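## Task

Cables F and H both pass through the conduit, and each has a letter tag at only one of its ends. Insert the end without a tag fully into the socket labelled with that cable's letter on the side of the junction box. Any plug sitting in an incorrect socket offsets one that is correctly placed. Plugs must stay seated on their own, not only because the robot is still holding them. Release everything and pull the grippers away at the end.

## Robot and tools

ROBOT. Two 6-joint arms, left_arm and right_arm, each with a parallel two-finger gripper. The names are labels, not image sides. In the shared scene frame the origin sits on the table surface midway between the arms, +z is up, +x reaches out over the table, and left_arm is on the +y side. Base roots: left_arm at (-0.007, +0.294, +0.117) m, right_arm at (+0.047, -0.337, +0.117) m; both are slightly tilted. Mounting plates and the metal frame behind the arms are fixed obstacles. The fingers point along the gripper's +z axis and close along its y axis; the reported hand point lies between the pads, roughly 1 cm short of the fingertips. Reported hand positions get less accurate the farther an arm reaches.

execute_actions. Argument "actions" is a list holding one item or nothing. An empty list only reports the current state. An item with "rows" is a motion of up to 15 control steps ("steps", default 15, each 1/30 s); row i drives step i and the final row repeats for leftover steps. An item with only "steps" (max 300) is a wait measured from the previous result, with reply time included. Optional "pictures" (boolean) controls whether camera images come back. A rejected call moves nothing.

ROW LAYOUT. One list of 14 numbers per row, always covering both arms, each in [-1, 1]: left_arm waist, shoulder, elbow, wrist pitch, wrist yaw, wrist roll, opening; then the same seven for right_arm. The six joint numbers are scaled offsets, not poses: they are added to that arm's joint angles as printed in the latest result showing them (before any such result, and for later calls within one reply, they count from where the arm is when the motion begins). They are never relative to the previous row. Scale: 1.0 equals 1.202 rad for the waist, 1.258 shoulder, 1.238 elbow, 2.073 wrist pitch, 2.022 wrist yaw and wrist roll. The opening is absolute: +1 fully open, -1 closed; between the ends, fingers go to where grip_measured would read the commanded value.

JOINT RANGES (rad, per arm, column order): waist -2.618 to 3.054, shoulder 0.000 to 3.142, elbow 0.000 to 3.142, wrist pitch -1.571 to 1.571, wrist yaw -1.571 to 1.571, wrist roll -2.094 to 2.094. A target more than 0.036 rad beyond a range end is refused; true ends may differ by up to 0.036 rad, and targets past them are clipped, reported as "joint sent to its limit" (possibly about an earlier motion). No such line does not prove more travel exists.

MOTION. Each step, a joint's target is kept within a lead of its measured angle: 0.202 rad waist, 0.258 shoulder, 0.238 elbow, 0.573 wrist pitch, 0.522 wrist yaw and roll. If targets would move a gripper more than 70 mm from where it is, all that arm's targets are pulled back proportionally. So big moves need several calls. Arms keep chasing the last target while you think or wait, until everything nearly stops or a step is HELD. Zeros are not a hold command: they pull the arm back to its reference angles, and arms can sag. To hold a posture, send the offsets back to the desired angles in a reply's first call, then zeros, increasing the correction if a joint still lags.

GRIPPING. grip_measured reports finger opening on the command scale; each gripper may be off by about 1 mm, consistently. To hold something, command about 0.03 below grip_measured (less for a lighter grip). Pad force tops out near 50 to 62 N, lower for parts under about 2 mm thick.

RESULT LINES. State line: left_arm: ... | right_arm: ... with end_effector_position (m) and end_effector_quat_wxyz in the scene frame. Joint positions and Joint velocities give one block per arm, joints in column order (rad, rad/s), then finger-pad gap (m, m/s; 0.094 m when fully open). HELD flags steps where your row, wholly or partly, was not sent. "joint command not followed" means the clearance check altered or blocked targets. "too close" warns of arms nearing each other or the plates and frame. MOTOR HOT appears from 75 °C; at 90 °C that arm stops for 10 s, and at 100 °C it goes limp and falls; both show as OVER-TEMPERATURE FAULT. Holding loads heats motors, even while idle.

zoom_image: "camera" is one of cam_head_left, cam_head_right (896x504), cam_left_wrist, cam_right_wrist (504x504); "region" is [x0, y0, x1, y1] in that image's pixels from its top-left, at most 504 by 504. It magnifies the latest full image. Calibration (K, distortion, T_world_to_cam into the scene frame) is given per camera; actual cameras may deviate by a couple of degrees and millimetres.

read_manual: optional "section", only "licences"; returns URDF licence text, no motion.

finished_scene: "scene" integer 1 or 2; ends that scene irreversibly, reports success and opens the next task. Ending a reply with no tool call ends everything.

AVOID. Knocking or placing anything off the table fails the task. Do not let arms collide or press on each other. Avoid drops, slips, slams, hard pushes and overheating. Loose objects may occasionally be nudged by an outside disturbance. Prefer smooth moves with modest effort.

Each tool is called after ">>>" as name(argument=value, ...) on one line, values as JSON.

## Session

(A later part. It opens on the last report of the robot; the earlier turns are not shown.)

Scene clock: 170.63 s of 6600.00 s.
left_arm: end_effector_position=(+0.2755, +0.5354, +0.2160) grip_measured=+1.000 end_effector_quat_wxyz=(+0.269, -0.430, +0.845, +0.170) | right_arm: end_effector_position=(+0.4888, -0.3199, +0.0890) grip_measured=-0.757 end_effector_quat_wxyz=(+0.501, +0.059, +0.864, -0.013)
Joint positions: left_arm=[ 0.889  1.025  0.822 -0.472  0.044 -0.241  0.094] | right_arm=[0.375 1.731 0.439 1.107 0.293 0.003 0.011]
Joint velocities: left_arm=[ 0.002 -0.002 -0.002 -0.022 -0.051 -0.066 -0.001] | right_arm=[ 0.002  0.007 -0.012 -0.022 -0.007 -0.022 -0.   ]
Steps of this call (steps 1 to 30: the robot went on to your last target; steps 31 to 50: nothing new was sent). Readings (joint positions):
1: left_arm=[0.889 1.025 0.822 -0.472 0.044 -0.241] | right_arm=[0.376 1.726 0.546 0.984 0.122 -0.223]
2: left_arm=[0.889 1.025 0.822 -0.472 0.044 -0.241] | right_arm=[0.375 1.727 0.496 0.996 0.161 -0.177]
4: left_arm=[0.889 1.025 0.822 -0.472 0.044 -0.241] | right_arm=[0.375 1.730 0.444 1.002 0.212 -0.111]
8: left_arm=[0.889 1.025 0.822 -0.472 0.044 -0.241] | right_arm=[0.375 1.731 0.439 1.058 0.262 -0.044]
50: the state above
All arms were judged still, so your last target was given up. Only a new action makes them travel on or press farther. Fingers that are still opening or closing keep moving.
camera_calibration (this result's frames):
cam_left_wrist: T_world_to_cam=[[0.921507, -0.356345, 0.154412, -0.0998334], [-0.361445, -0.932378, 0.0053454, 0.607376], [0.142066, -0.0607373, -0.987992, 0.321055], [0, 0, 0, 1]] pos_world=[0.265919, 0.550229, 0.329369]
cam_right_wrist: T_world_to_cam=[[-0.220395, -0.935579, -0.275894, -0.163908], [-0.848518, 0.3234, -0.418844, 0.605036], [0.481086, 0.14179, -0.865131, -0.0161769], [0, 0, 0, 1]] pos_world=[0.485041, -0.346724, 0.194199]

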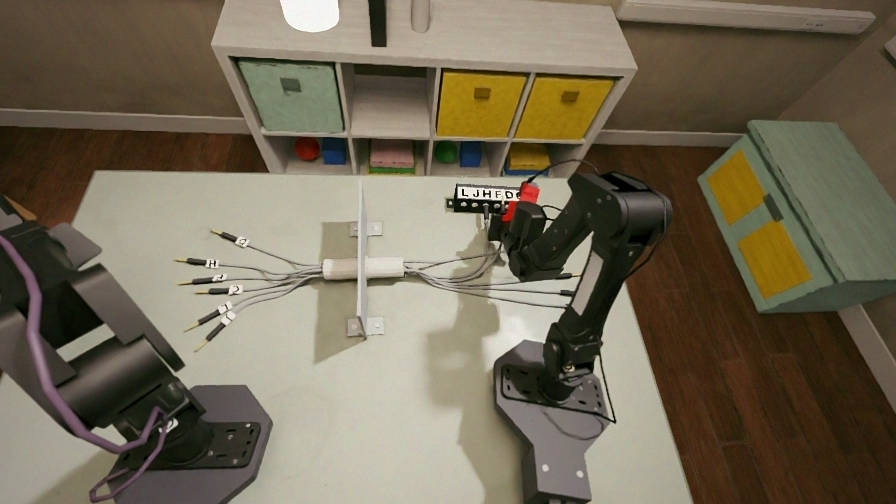

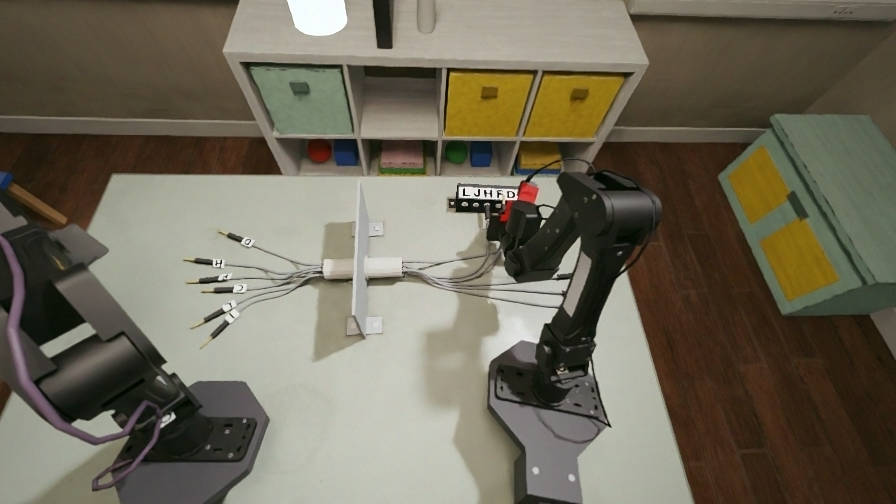

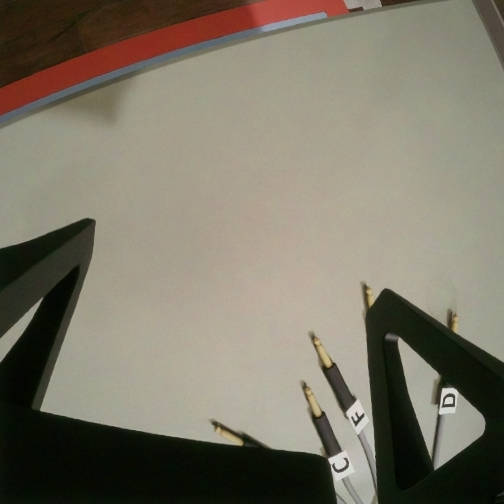

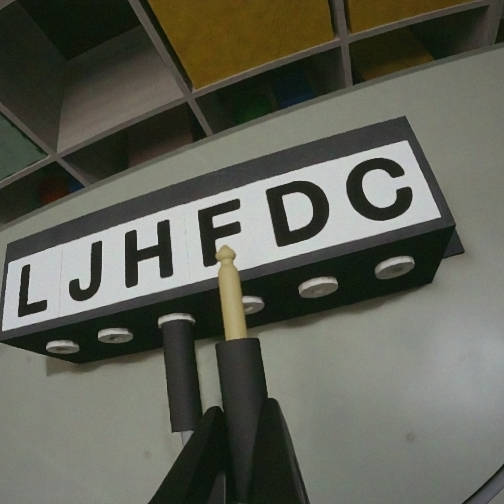

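>>> execute_actions(actions=[{"rows":[[0,0,0,0,0,0,1,0.015,0,-0.04,0.02,0,0,-0.79],[0,0,0,0,0,0,1,0.015,0,-0.05,0.03,0.003,0,-0.79],[0,0,0,0,0,0,1,0.015,0,-0.05,0.03,0.003,0.004,-0.79],[0,0,0,0,0,0,1,0.015,0.02,-0.05,0.03,0.003,0.004,-0.79],[0,0,0,0,0,0,1,0.015,0.04,-0.04,0.03,0.003,0.004,-0.79],[0,0,0,0,0,0,1,0.015,0.06,-0.02,0.025,0.003,0.004,-0.79],[0,0,0,0,0,0,1,0.015,0.08,0,0.02,0.003,0.004,-0.79],[0,0,0,0,0,0,1,0.015,0.098,0.02,0.012,0.003,0.004,-0.79]],"steps":15}])

Scene clock: 172.50 s of 6600.00 s.
left_arm: end_effector_position=(+0.2755, +0.5354, +0.2160) grip_measured=+1.000 end_effector_quat_wxyz=(+0.269, -0.430, +0.845, +0.170) | right_arm: end_effector_position=(+0.4711, -0.3155, +0.0478) grip_measured=-0.757 end_effector_quat_wxyz=(+0.457, +0.047, +0.888, -0.019)
Joint positions: left_arm=[ 0.889  1.025  0.822 -0.472  0.044 -0.241  0.094] | right_arm=[0.375 1.85  0.435 1.126 0.296 0.003 0.011]
Joint velocities: left_arm=[-0.027 -0.002 -0.007 -0.007  0.007 -0.037  0.   ] | right_arm=[-0.012 -0.002 -0.007 -0.007  0.007 -0.007 -0.   ]
Steps of this call (steps 1 to 41: nothing new was sent; steps 42 to 56: all 15 steps of this action). Readings (joint positions):
42: left_arm=[0.889 1.025 0.822 -0.472 0.044 -0.241] | right_arm=[0.375 1.731 0.436 1.110 0.293 0.003]
43: left_arm=[0.889 1.025 0.822 -0.472 0.044 -0.241] | right_arm=[0.375 1.731 0.427 1.121 0.293 0.003]
45: left_arm=[0.889 1.025 0.822 -0.472 0.044 -0.241] | right_arm=[0.375 1.732 0.406 1.133 0.294 0.003]
49: left_arm=[0.889 1.025 0.822 -0.472 0.044 -0.241] | right_arm=[0.375 1.792 0.410 1.143 0.296 0.003]
56: the state above
camera_calibration (this result's frames):
cam_left_wrist: T_world_to_cam=[[0.921507, -0.356345, 0.154412, -0.0998334], [-0.361445, -0.932378, 0.0053454, 0.607376], [0.142066, -0.0607373, -0.987992, 0.321055], [0, 0, 0, 1]] pos_world=[0.265919, 0.550229, 0.329369]
cam_right_wrist: T_world_to_cam=[[-0.231333, -0.943369, -0.237782, -0.174145], [-0.891952, 0.303252, -0.335351, 0.581424], [0.388468, 0.134512, -0.911592, -0.000383216], [0, 0, 0, 1]] pos_world=[0.478466, -0.340549, 0.153223]

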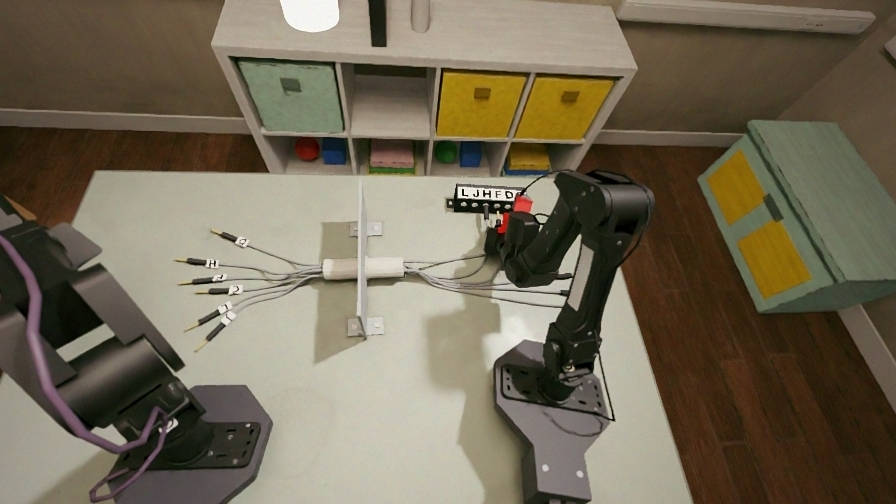

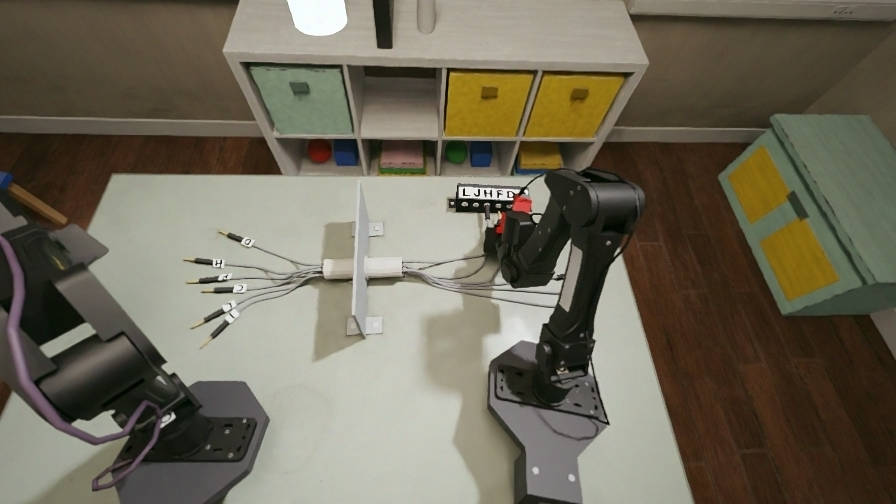

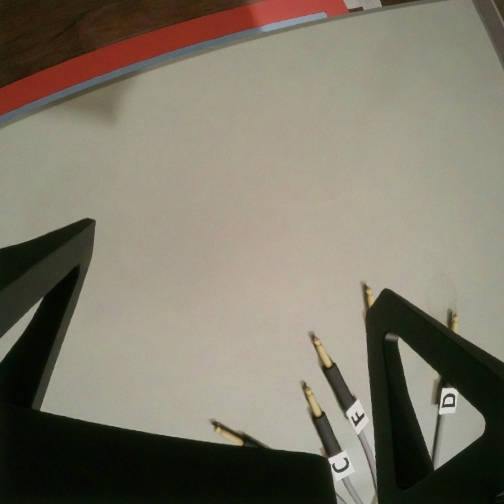

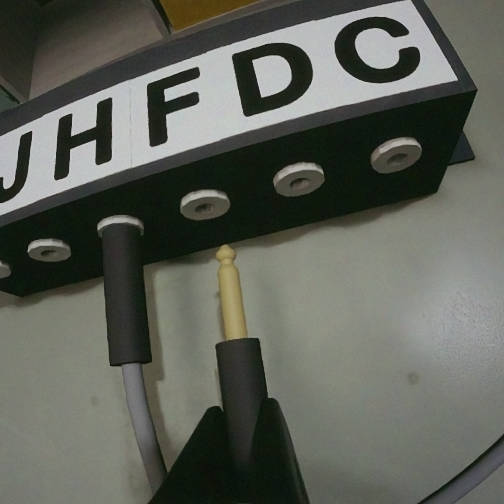

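>>> execute_actions(actions=[{"rows":[[0,0,0,0,0,0,1,0.008,-0.006,0.03,0.004,0,0,-0.79],[0,0,0,0,0,0,1,0.008,-0.006,0.038,0.004,0,0,-0.79]],"steps":15}])

Scene clock: 174.10 s of 6600.00 s.
left_arm: end_effector_position=(+0.2755, +0.5354, +0.2160) grip_measured=+1.000 end_effector_quat_wxyz=(+0.269, -0.430, +0.845, +0.170) | right_arm: end_effector_position=(+0.4797, -0.3151, +0.0524) grip_measured=-0.757 end_effector_quat_wxyz=(+0.466, +0.050, +0.883, -0.018)
Joint positions: left_arm=[ 0.889  1.025  0.822 -0.472  0.044 -0.241  0.094] | right_arm=[0.375 1.85  0.457 1.125 0.296 0.003 0.011]
Joint velocities: left_arm=[-0.007 -0.017  0.002  0.081  0.022 -0.007 -0.001] | right_arm=[-0.007 -0.007  0.012 -0.037 -0.081 -0.007  0.   ]
Steps of this call (steps 1 to 15: the robot went on to your last target; steps 16 to 33: nothing new was sent; steps 34 to 48: all 15 steps of this action). Readings (joint positions):
34: left_arm=[0.889 1.025 0.822 -0.472 0.044 -0.241] | right_arm=[0.375 1.850 0.435 1.126 0.296 0.003]
35: left_arm=[0.889 1.025 0.822 -0.472 0.044 -0.241] | right_arm=[0.375 1.850 0.437 1.126 0.296 0.003]
37: left_arm=[0.889 1.025 0.822 -0.472 0.044 -0.241] | right_arm=[0.375 1.850 0.447 1.125 0.296 0.003]
41: left_arm=[0.889 1.025 0.822 -0.472 0.044 -0.241] | right_arm=[0.375 1.850 0.457 1.125 0.296 0.003]
48: the state above
camera_calibration (this result's frames):
cam_left_wrist: T_world_to_cam=[[0.921507, -0.356345, 0.154412, -0.0998334], [-0.361445, -0.932378, 0.0053454, 0.607376], [0.142066, -0.0607373, -0.987992, 0.321055], [0, 0, 0, 1]] pos_world=[0.265919, 0.550229, 0.329369]
cam_right_wrist: T_world_to_cam=[[-0.229892, -0.9418, -0.24528, -0.170489], [-0.883789, 0.30756, -0.352597, 0.588846], [0.407514, 0.135717, -0.903058, -0.00875753], [0, 0, 0, 1]] pos_world=[0.48479, -0.340484, 0.157899]

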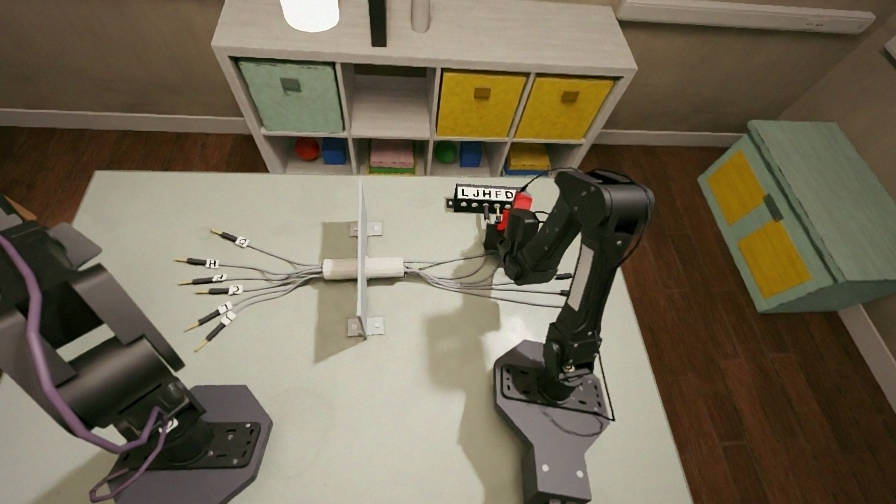

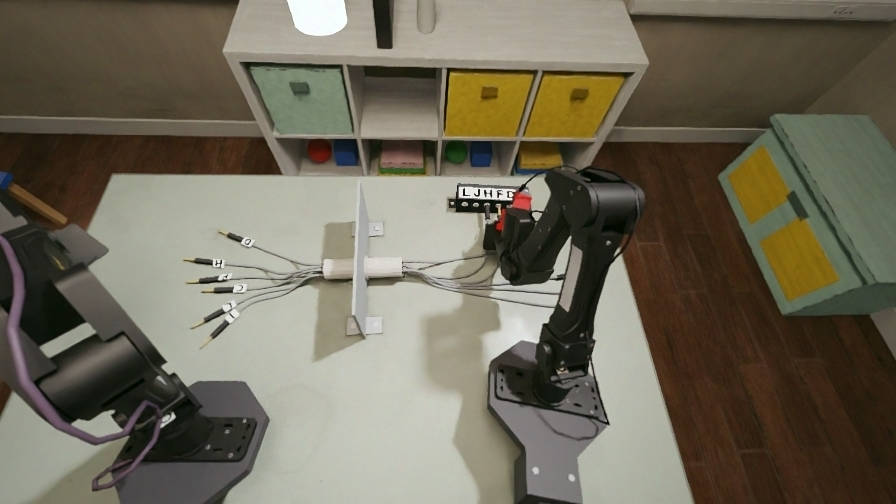

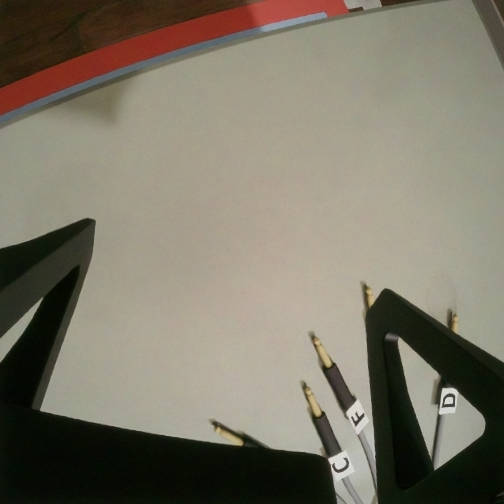

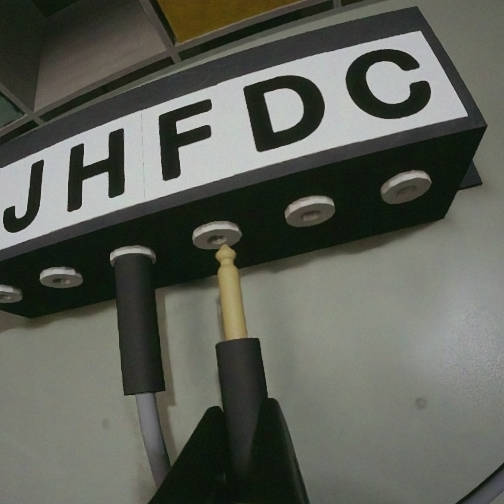

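>>> execute_actions(actions=[{"rows":[[0,0,0,0,0,0,1,0.017,-0.014,0.014,0,0.003,0,-0.79]],"steps":15}])

Scene clock: 175.10 s of 6600.00 s.
left_arm: end_effector_position=(+0.2755, +0.5354, +0.2160) grip_measured=+1.000 end_effector_quat_wxyz=(+0.269, -0.430, +0.845, +0.170) | right_arm: end_effector_position=(+0.4797, -0.3152, +0.0526) grip_measured=-0.757 end_effector_quat_wxyz=(+0.466, +0.050, +0.883, -0.018)
Joint positions: left_arm=[ 0.889  1.025  0.822 -0.472  0.044 -0.241  0.094] | right_arm=[0.375 1.85  0.457 1.125 0.297 0.003 0.011]
Joint velocities: left_arm=[0.007 0.002 0.002 0.051 0.022 0.007 0.   ] | right_arm=[-0.007 -0.017 -0.022  0.022  0.051 -0.037  0.001]
Steps of this call (steps 1 to 15: the robot went on to your last target; steps 16 to 30: all 15 steps of this action). Readings (joint positions):
16: left_arm=[0.889 1.025 0.822 -0.472 0.044 -0.241] | right_arm=[0.375 1.850 0.457 1.125 0.296 0.003]
17: left_arm=[0.889 1.025 0.822 -0.472 0.044 -0.241] | right_arm=[0.375 1.850 0.457 1.125 0.296 0.003]
19: left_arm=[0.889 1.025 0.822 -0.472 0.044 -0.241] | right_arm=[0.375 1.850 0.457 1.125 0.296 0.003]
23: left_arm=[0.889 1.025 0.822 -0.472 0.044 -0.241] | right_arm=[0.375 1.850 0.457 1.125 0.297 0.003]
30: the state above
camera_calibration (this result's frames):
cam_left_wrist: T_world_to_cam=[[0.921507, -0.356345, 0.154412, -0.0998334], [-0.361445, -0.932378, 0.0053454, 0.607376], [0.142066, -0.0607373, -0.987992, 0.321055], [0, 0, 0, 1]] pos_world=[0.265919, 0.550229, 0.329369]
cam_right_wrist: T_world_to_cam=[[-0.230469, -0.941732, -0.245, -0.170302], [-0.883461, 0.308044, -0.352994, 0.589003], [0.407897, 0.135094, -0.902978, -0.00901587], [0, 0, 0, 1]] pos_world=[0.48479, -0.340599, 0.15805]

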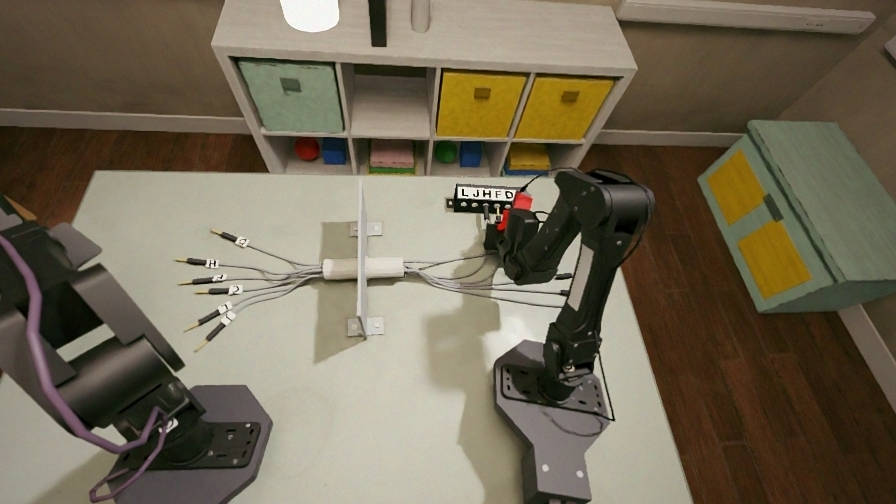

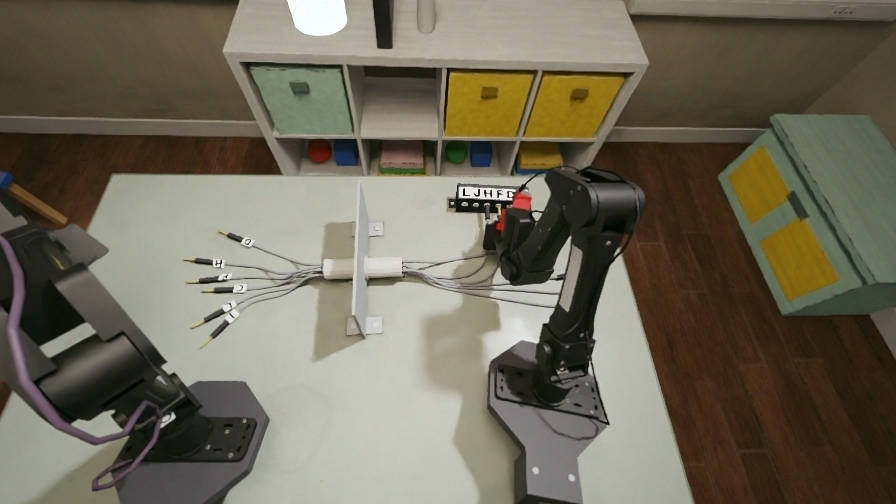

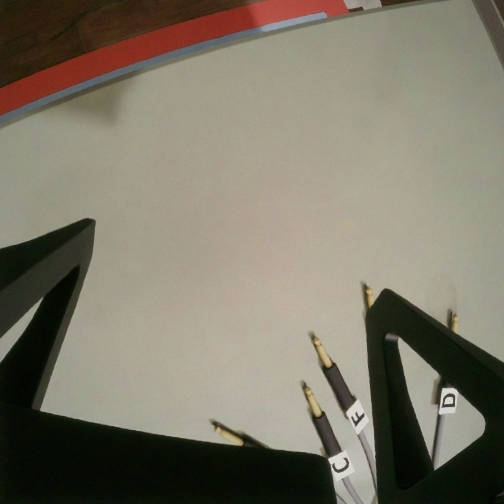

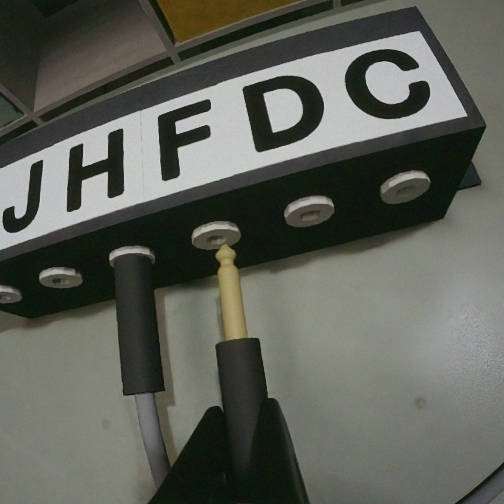

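>>> execute_actions(actions=[{"rows":[[0,0,0,0,0,0,1,0.017,-0.006,0.025,0,0.006,0,-0.79],[0,0,0,0,0,0,1,0.017,-0.006,0.033,-0.002,0.006,0,-0.79],[0,0,0,0,0,0,1,0.017,-0.006,0.038,-0.005,0.006,0,-0.79]],"steps":15}])

Scene clock: 176.07 s of 6600.00 s.
left_arm: end_effector_position=(+0.2755, +0.5354, +0.2160) grip_measured=+1.000 end_effector_quat_wxyz=(+0.269, -0.430, +0.845, +0.170) | right_arm: end_effector_position=(+0.4840, -0.3139, +0.0535) grip_measured=-0.757 end_effector_quat_wxyz=(+0.466, +0.050, +0.883, -0.019)
Joint positions: left_arm=[ 0.889  1.025  0.822 -0.472  0.044 -0.241  0.094] | right_arm=[0.379 1.85  0.475 1.109 0.302 0.003 0.011]
Joint velocities: left_arm=[-0.002  0.007 -0.017  0.007  0.022 -0.007 -0.   ] | right_arm=[ 0.002 -0.012  0.002  0.051  0.022  0.022 -0.001]
Steps of this call (steps 1 to 14: the robot went on to your last target; steps 15 to 29: all 15 steps of this action). Readings (joint positions):
15: left_arm=[0.889 1.025 0.822 -0.472 0.044 -0.241] | right_arm=[0.375 1.850 0.457 1.125 0.298 0.003]
16: left_arm=[0.889 1.025 0.822 -0.472 0.044 -0.241] | right_arm=[0.375 1.850 0.459 1.124 0.299 0.003]
18: left_arm=[0.889 1.025 0.822 -0.472 0.044 -0.241] | right_arm=[0.375 1.850 0.468 1.118 0.301 0.003]
22: left_arm=[0.889 1.025 0.822 -0.472 0.044 -0.241] | right_arm=[0.378 1.850 0.474 1.110 0.302 0.003]
29: the state above
camera_calibration (this result's frames):
cam_left_wrist: T_world_to_cam=[[0.921507, -0.356345, 0.154412, -0.0998334], [-0.361445, -0.932378, 0.0053454, 0.607376], [0.142066, -0.0607373, -0.987992, 0.321055], [0, 0, 0, 1]] pos_world=[0.265919, 0.550229, 0.329369]
cam_right_wrist: T_world_to_cam=[[-0.230797, -0.941933, -0.243914, -0.167758], [-0.882805, 0.308123, -0.354564, 0.592487], [0.409131, 0.133497, -0.902657, -0.0111805], [0, 0, 0, 1]] pos_world=[0.488907, -0.339083, 0.159064]

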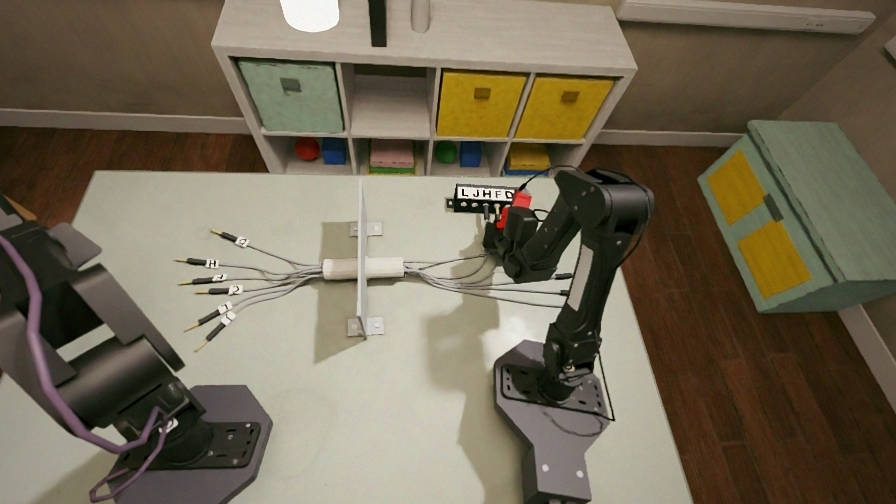

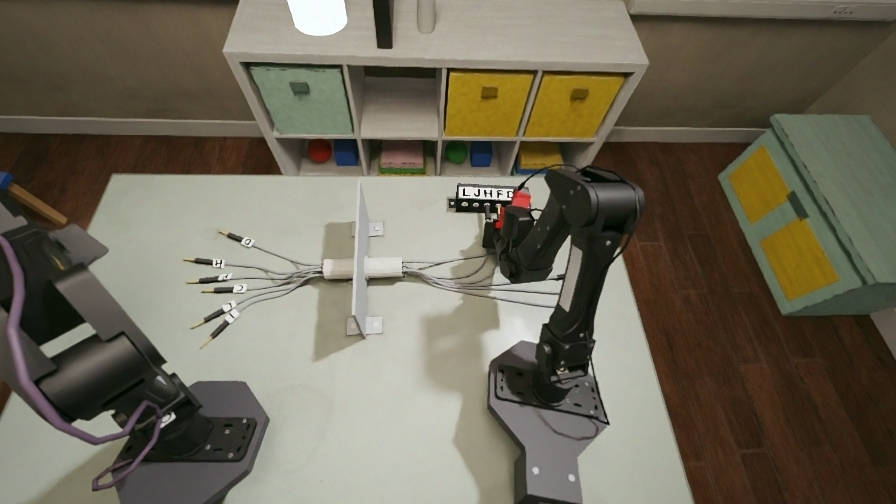

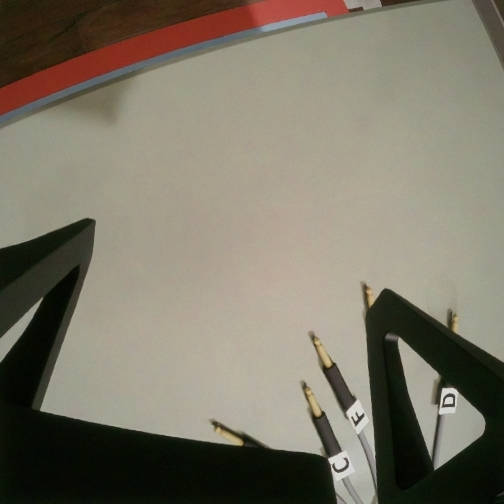

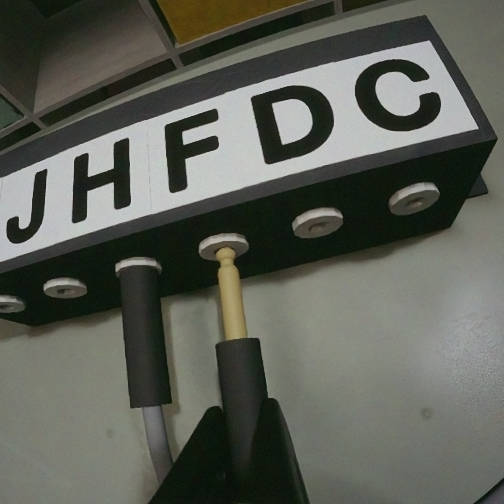

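>>> execute_actions(actions=[{"rows":[[0,0,0,0,0,0,1,0,-0.006,0.03,0,0,0,-0.79],[0,0,0,0,0,0,1,-0.004,-0.006,0.04,-0.005,-0.002,0,-0.79],[0,0,0,0,0,0,1,-0.008,-0.006,0.05,-0.01,-0.003,0,-0.79],[0,0,0,0,0,0,1,-0.011,-0.006,0.06,-0.016,-0.005,0,-0.79],[0,0,0,0,0,0,1,-0.014,-0.006,0.07,-0.022,-0.006,0,-0.79],[0,0,0,0,0,0,1,-0.017,-0.006,0.08,-0.028,-0.008,0,-0.79],[0,0,0,0,0,0,1,-0.02,-0.006,0.09,-0.034,-0.009,0,-0.79]],"steps":15}])

Scene clock: 177.33 s of 6600.00 s.
left_arm: end_effector_position=(+0.2755, +0.5354, +0.2160) grip_measured=+1.000 end_effector_quat_wxyz=(+0.269, -0.430, +0.845, +0.170) | right_arm: end_effector_position=(+0.4991, -0.3147, +0.0528) grip_measured=-0.757 end_effector_quat_wxyz=(+0.460, +0.050, +0.886, -0.019)
Joint positions: left_arm=[ 0.889  1.025  0.822 -0.472  0.044 -0.241  0.094] | right_arm=[0.368 1.85  0.542 1.028 0.292 0.003 0.011]
Joint velocities: left_arm=[ 0.007  0.007 -0.017  0.007 -0.037 -0.022 -0.   ] | right_arm=[-0.002 -0.032 -0.022 -0.066 -0.007 -0.022 -0.001]
Steps of this call (steps 1 to 15: the robot went on to your last target; steps 16 to 23: nothing new was sent; steps 24 to 38: all 15 steps of this action). Readings (joint positions):
24: left_arm=[0.889 1.025 0.822 -0.472 0.044 -0.241] | right_arm=[0.379 1.850 0.475 1.109 0.302 0.003]
25: left_arm=[0.889 1.025 0.822 -0.472 0.044 -0.241] | right_arm=[0.379 1.850 0.477 1.106 0.302 0.003]
27: left_arm=[0.889 1.025 0.822 -0.472 0.044 -0.241] | right_arm=[0.378 1.850 0.493 1.087 0.302 0.003]
31: left_arm=[0.889 1.025 0.822 -0.472 0.044 -0.241] | right_arm=[0.369 1.850 0.538 1.036 0.294 0.003]
38: the state above
camera_calibration (this result's frames):
cam_left_wrist: T_world_to_cam=[[0.921507, -0.356345, 0.154412, -0.0998334], [-0.361445, -0.932378, 0.0053454, 0.607376], [0.142066, -0.0607373, -0.987992, 0.321055], [0, 0, 0, 1]] pos_world=[0.265919, 0.550229, 0.329369]
cam_right_wrist: T_world_to_cam=[[-0.233969, -0.941991, -0.240646, -0.163839], [-0.887775, 0.307904, -0.342127, 0.607593], [0.396377, 0.133593, -0.908316, -0.0112687], [0, 0, 0, 1]] pos_world=[0.505539, -0.33991, 0.158211]

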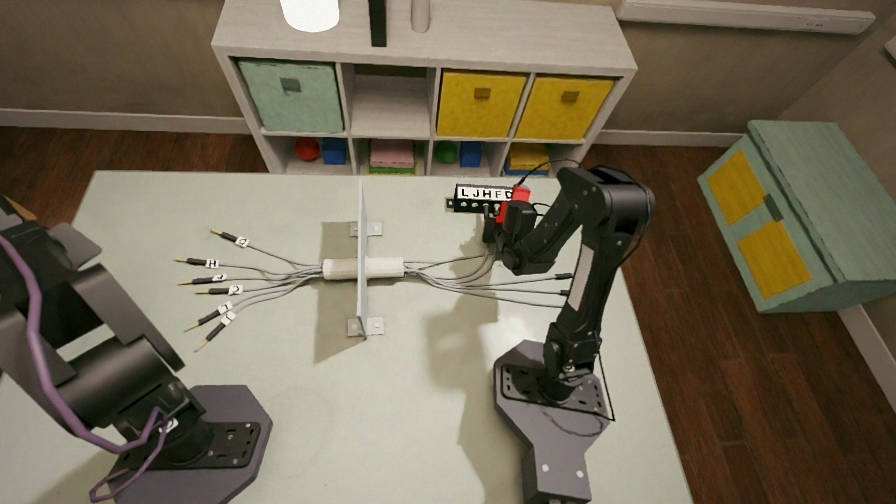

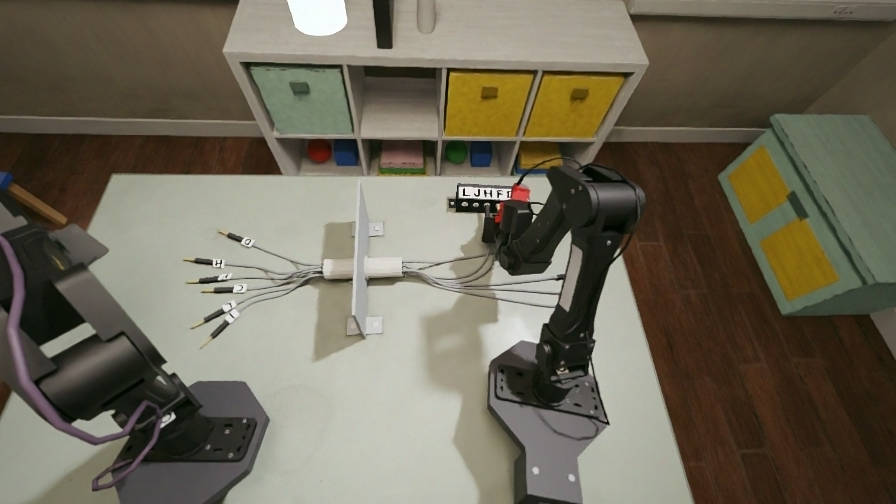

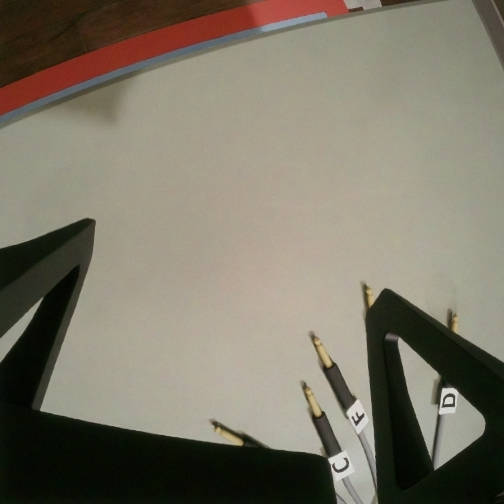

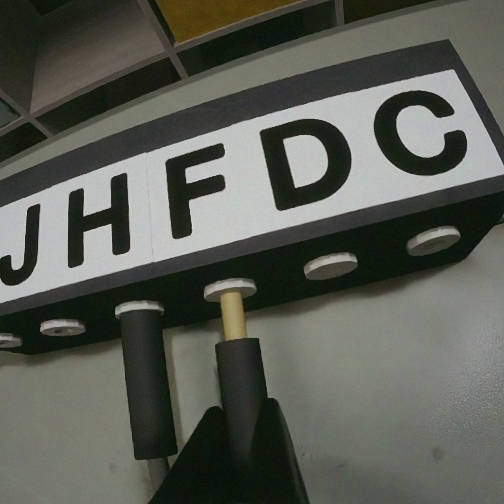

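Need ≈1.7 cm more.

>>> execute_actions(actions=[{"rows":[[0,0,0,0,0,0,1,-0.003,-0.006,0.03,0,-0.002,0,-0.8],[0,0,0,0,0,0,1,-0.006,-0.006,0.04,-0.006,-0.004,0,-0.8],[0,0,0,0,0,0,1,-0.009,-0.006,0.05,-0.012,-0.005,0,-0.8],[0,0,0,0,0,0,1,-0.012,-0.006,0.06,-0.018,-0.006,0,-0.8],[0,0,0,0,0,0,1,-0.014,-0.006,0.07,-0.024,-0.007,0,-0.8],[0,0,0,0,0,0,1,-0.016,-0.006,0.08,-0.03,-0.008,0,-0.8],[0,0,0,0,0,0,1,-0.018,-0.006,0.092,-0.036,-0.008,0,-0.8],[0,0,0,0,0,0,1,-0.02,-0.006,0.105,-0.042,-0.008,0,-0.8],[0,0,0,0,0,0,1,-0.02,-0.006,0.118,-0.046,-0.008,0,-0.8]],"steps":15}])

Scene clock: 178.67 s of 6600.00 s.
left_arm: end_effector_position=(+0.2755, +0.5354, +0.2160) grip_measured=+1.000 end_effector_quat_wxyz=(+0.269, -0.430, +0.845, +0.170) | right_arm: end_effector_position=(+0.5103, -0.3160, +0.0517) grip_measured=-0.757 end_effector_quat_wxyz=(+0.448, +0.049, +0.892, -0.024)
Joint positions: left_arm=[ 0.889  1.025  0.822 -0.472  0.044 -0.241  0.094] | right_arm=[0.364 1.843 0.603 0.933 0.297 0.003 0.011]
Joint velocities: left_arm=[-0.007  0.017  0.002  0.066 -0.051 -0.037  0.   ] | right_arm=[-0.007 -0.017  0.007  0.051  0.007  0.007 -0.001]
Steps of this call (steps 1 to 15: the robot went on to your last target; steps 16 to 25: nothing new was sent; steps 26 to 40: all 15 steps of this action). Readings (joint positions):
26: left_arm=[0.889 1.025 0.822 -0.472 0.044 -0.241] | right_arm=[0.368 1.850 0.542 1.028 0.292 0.003]
27: left_arm=[0.889 1.025 0.822 -0.472 0.044 -0.241] | right_arm=[0.368 1.850 0.542 1.027 0.292 0.003]
29: left_arm=[0.889 1.025 0.822 -0.472 0.044 -0.241] | right_arm=[0.368 1.850 0.551 1.017 0.293 0.003]
33: left_arm=[0.889 1.025 0.822 -0.472 0.044 -0.241] | right_arm=[0.364 1.850 0.590 0.971 0.294 0.003]
40: the state above
camera_calibration (this result's frames):
cam_left_wrist: T_world_to_cam=[[0.921507, -0.356345, 0.154412, -0.0998334], [-0.361445, -0.932378, 0.0053454, 0.607376], [0.142066, -0.0607373, -0.987992, 0.321055], [0, 0, 0, 1]] pos_world=[0.265919, 0.550229, 0.329369]
cam_right_wrist: T_world_to_cam=[[-0.243781, -0.943051, -0.22633, -0.158744], [-0.895993, 0.308317, -0.319588, 0.620724], [0.37117, 0.124881, -0.920129, -0.00575936], [0, 0, 0, 1]] pos_world=[0.519603, -0.340364, 0.157148]

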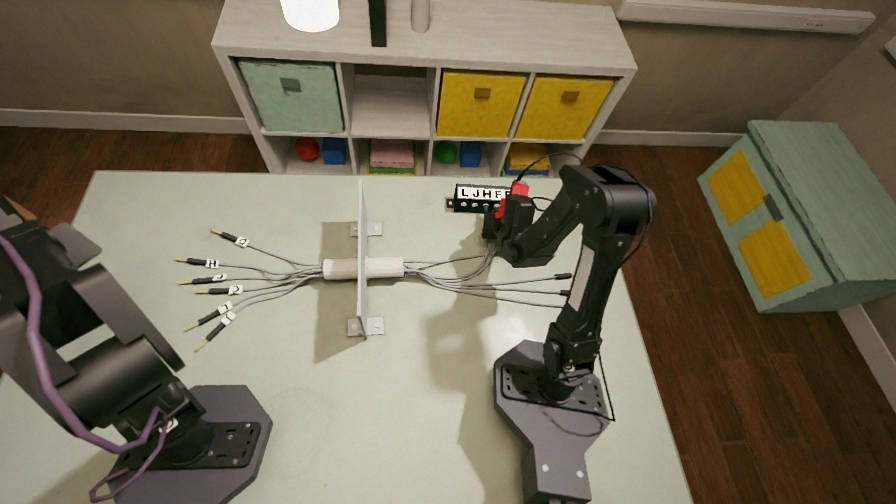

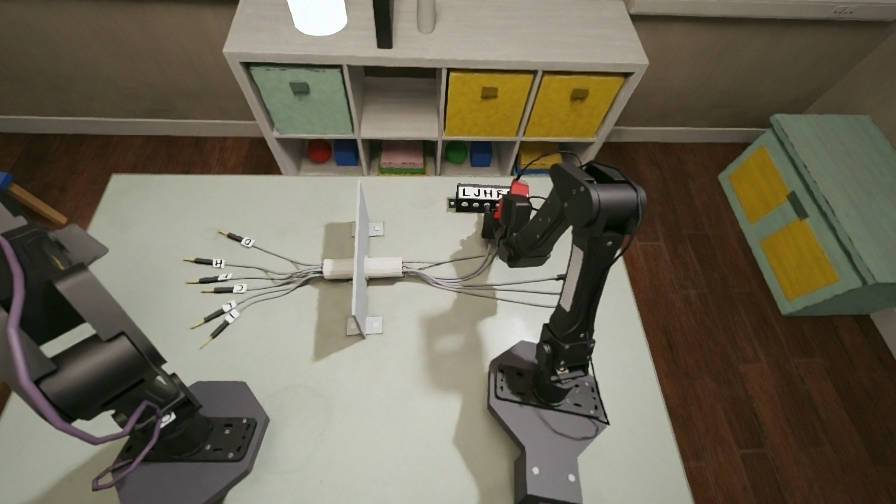

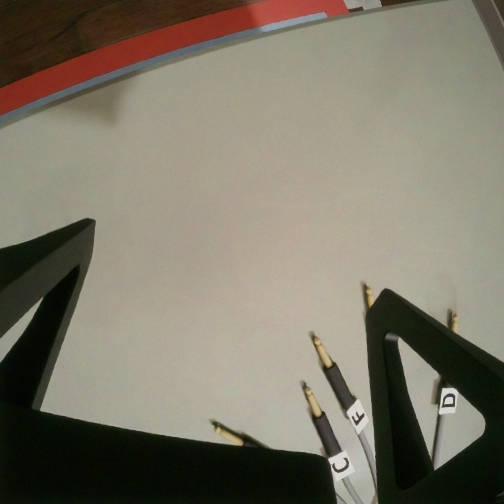

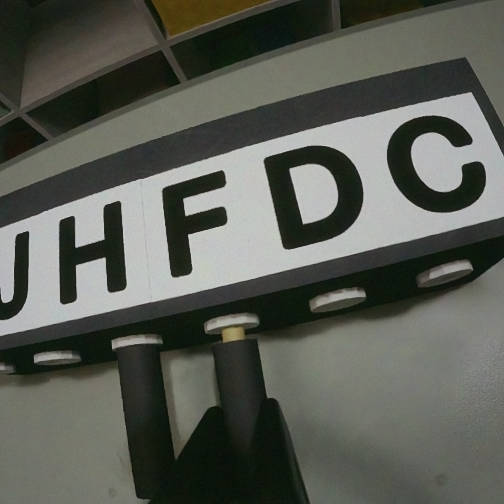

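>>> execute_actions(actions=[{"rows":[[0,0,0,0,0,0,1,0,0.005,0.07,0,0,0,-0.8],[0,0,0,0,0,0,1,0,0.01,0.09,0,0,0,-0.8],[0,0,0,0,0,0,1,0,0.015,0.11,-0.005,0,0,-0.8],[0,0,0,0,0,0,1,0,0.02,0.13,-0.01,0,0,-0.8],[0,0,0,0,0,0,1,0,0.02,0.15,-0.015,0,0,-0.8]],"steps":15}])

Scene clock: 180.30 s of 6600.00 s.
left_arm: end_effector_position=(+0.2755, +0.5354, +0.2160) grip_measured=+1.000 end_effector_quat_wxyz=(+0.269, -0.430, +0.845, +0.170) | right_arm: end_effector_position=(+0.5163, -0.3165, +0.0485) grip_measured=-0.757 end_effector_quat_wxyz=(+0.426, +0.042, +0.902, -0.050)
Joint positions: left_arm=[ 0.889  1.025  0.822 -0.472  0.044 -0.241  0.094] | right_arm=[ 0.38   1.842  0.663  0.824  0.354 -0.013  0.011]
Joint velocities: left_arm=[ 0.012  0.007  0.017 -0.066  0.007 -0.007 -0.001] | right_arm=[ 0.012 -0.022  0.022 -0.051  0.007 -0.022  0.001]
Steps of this call (steps 1 to 15: the robot went on to your last target; steps 16 to 34: nothing new was sent; steps 35 to 49: all 15 steps of this action). Readings (joint positions):
35: left_arm=[0.889 1.025 0.822 -0.472 0.044 -0.241] | right_arm=[0.364 1.842 0.604 0.930 0.298 0.003]
36: left_arm=[0.889 1.025 0.822 -0.472 0.044 -0.241] | right_arm=[0.364 1.842 0.607 0.927 0.301 0.003]
38: left_arm=[0.889 1.025 0.822 -0.472 0.044 -0.241] | right_arm=[0.369 1.842 0.618 0.908 0.315 0.002]
42: left_arm=[0.889 1.025 0.822 -0.472 0.044 -0.241] | right_arm=[0.376 1.842 0.652 0.845 0.341 -0.008]
49: the state above
camera_calibration (this result's frames):
cam_left_wrist: T_world_to_cam=[[0.921507, -0.356345, 0.154412, -0.0998334], [-0.361445, -0.932378, 0.0053454, 0.607376], [0.142066, -0.0607373, -0.987992, 0.321055], [0, 0, 0, 1]] pos_world=[0.265919, 0.550229, 0.329369]
cam_right_wrist: T_world_to_cam=[[-0.26332, -0.950109, -0.167201, -0.153482], [-0.907994, 0.302639, -0.289753, 0.628191], [0.325898, 0.0755195, -0.942384, -0.00209665], [0, 0, 0, 1]] pos_world=[0.530662, -0.335781, 0.154382]

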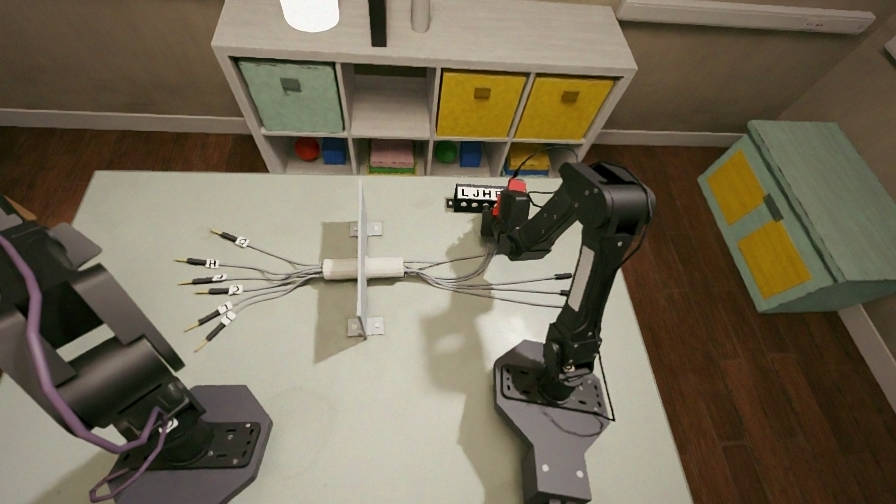

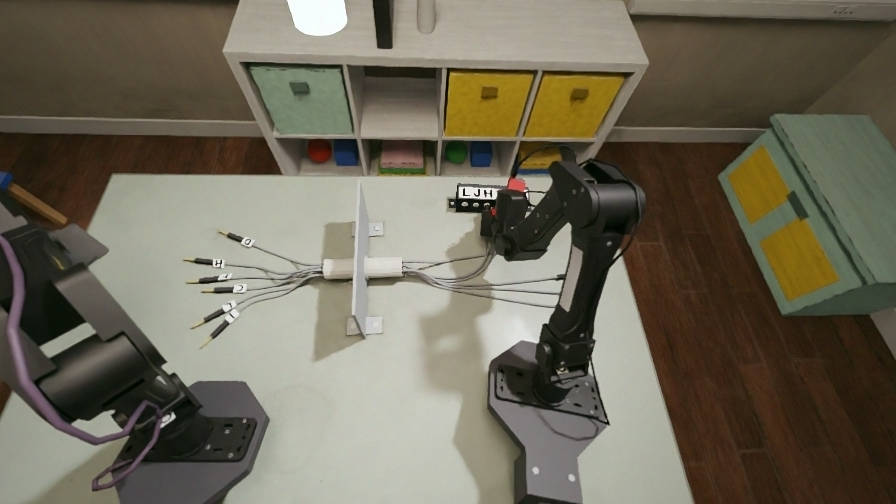

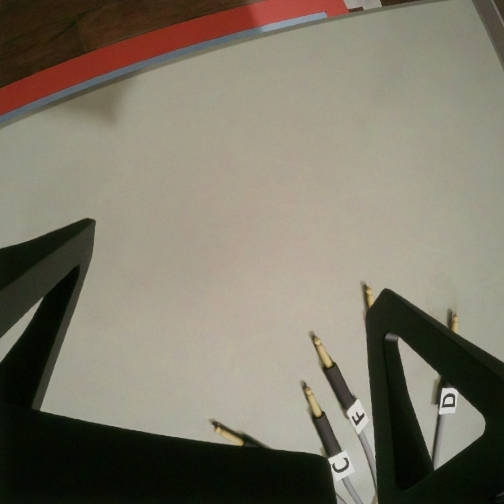

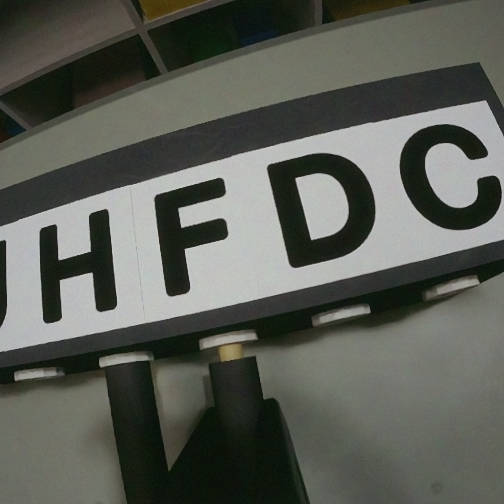

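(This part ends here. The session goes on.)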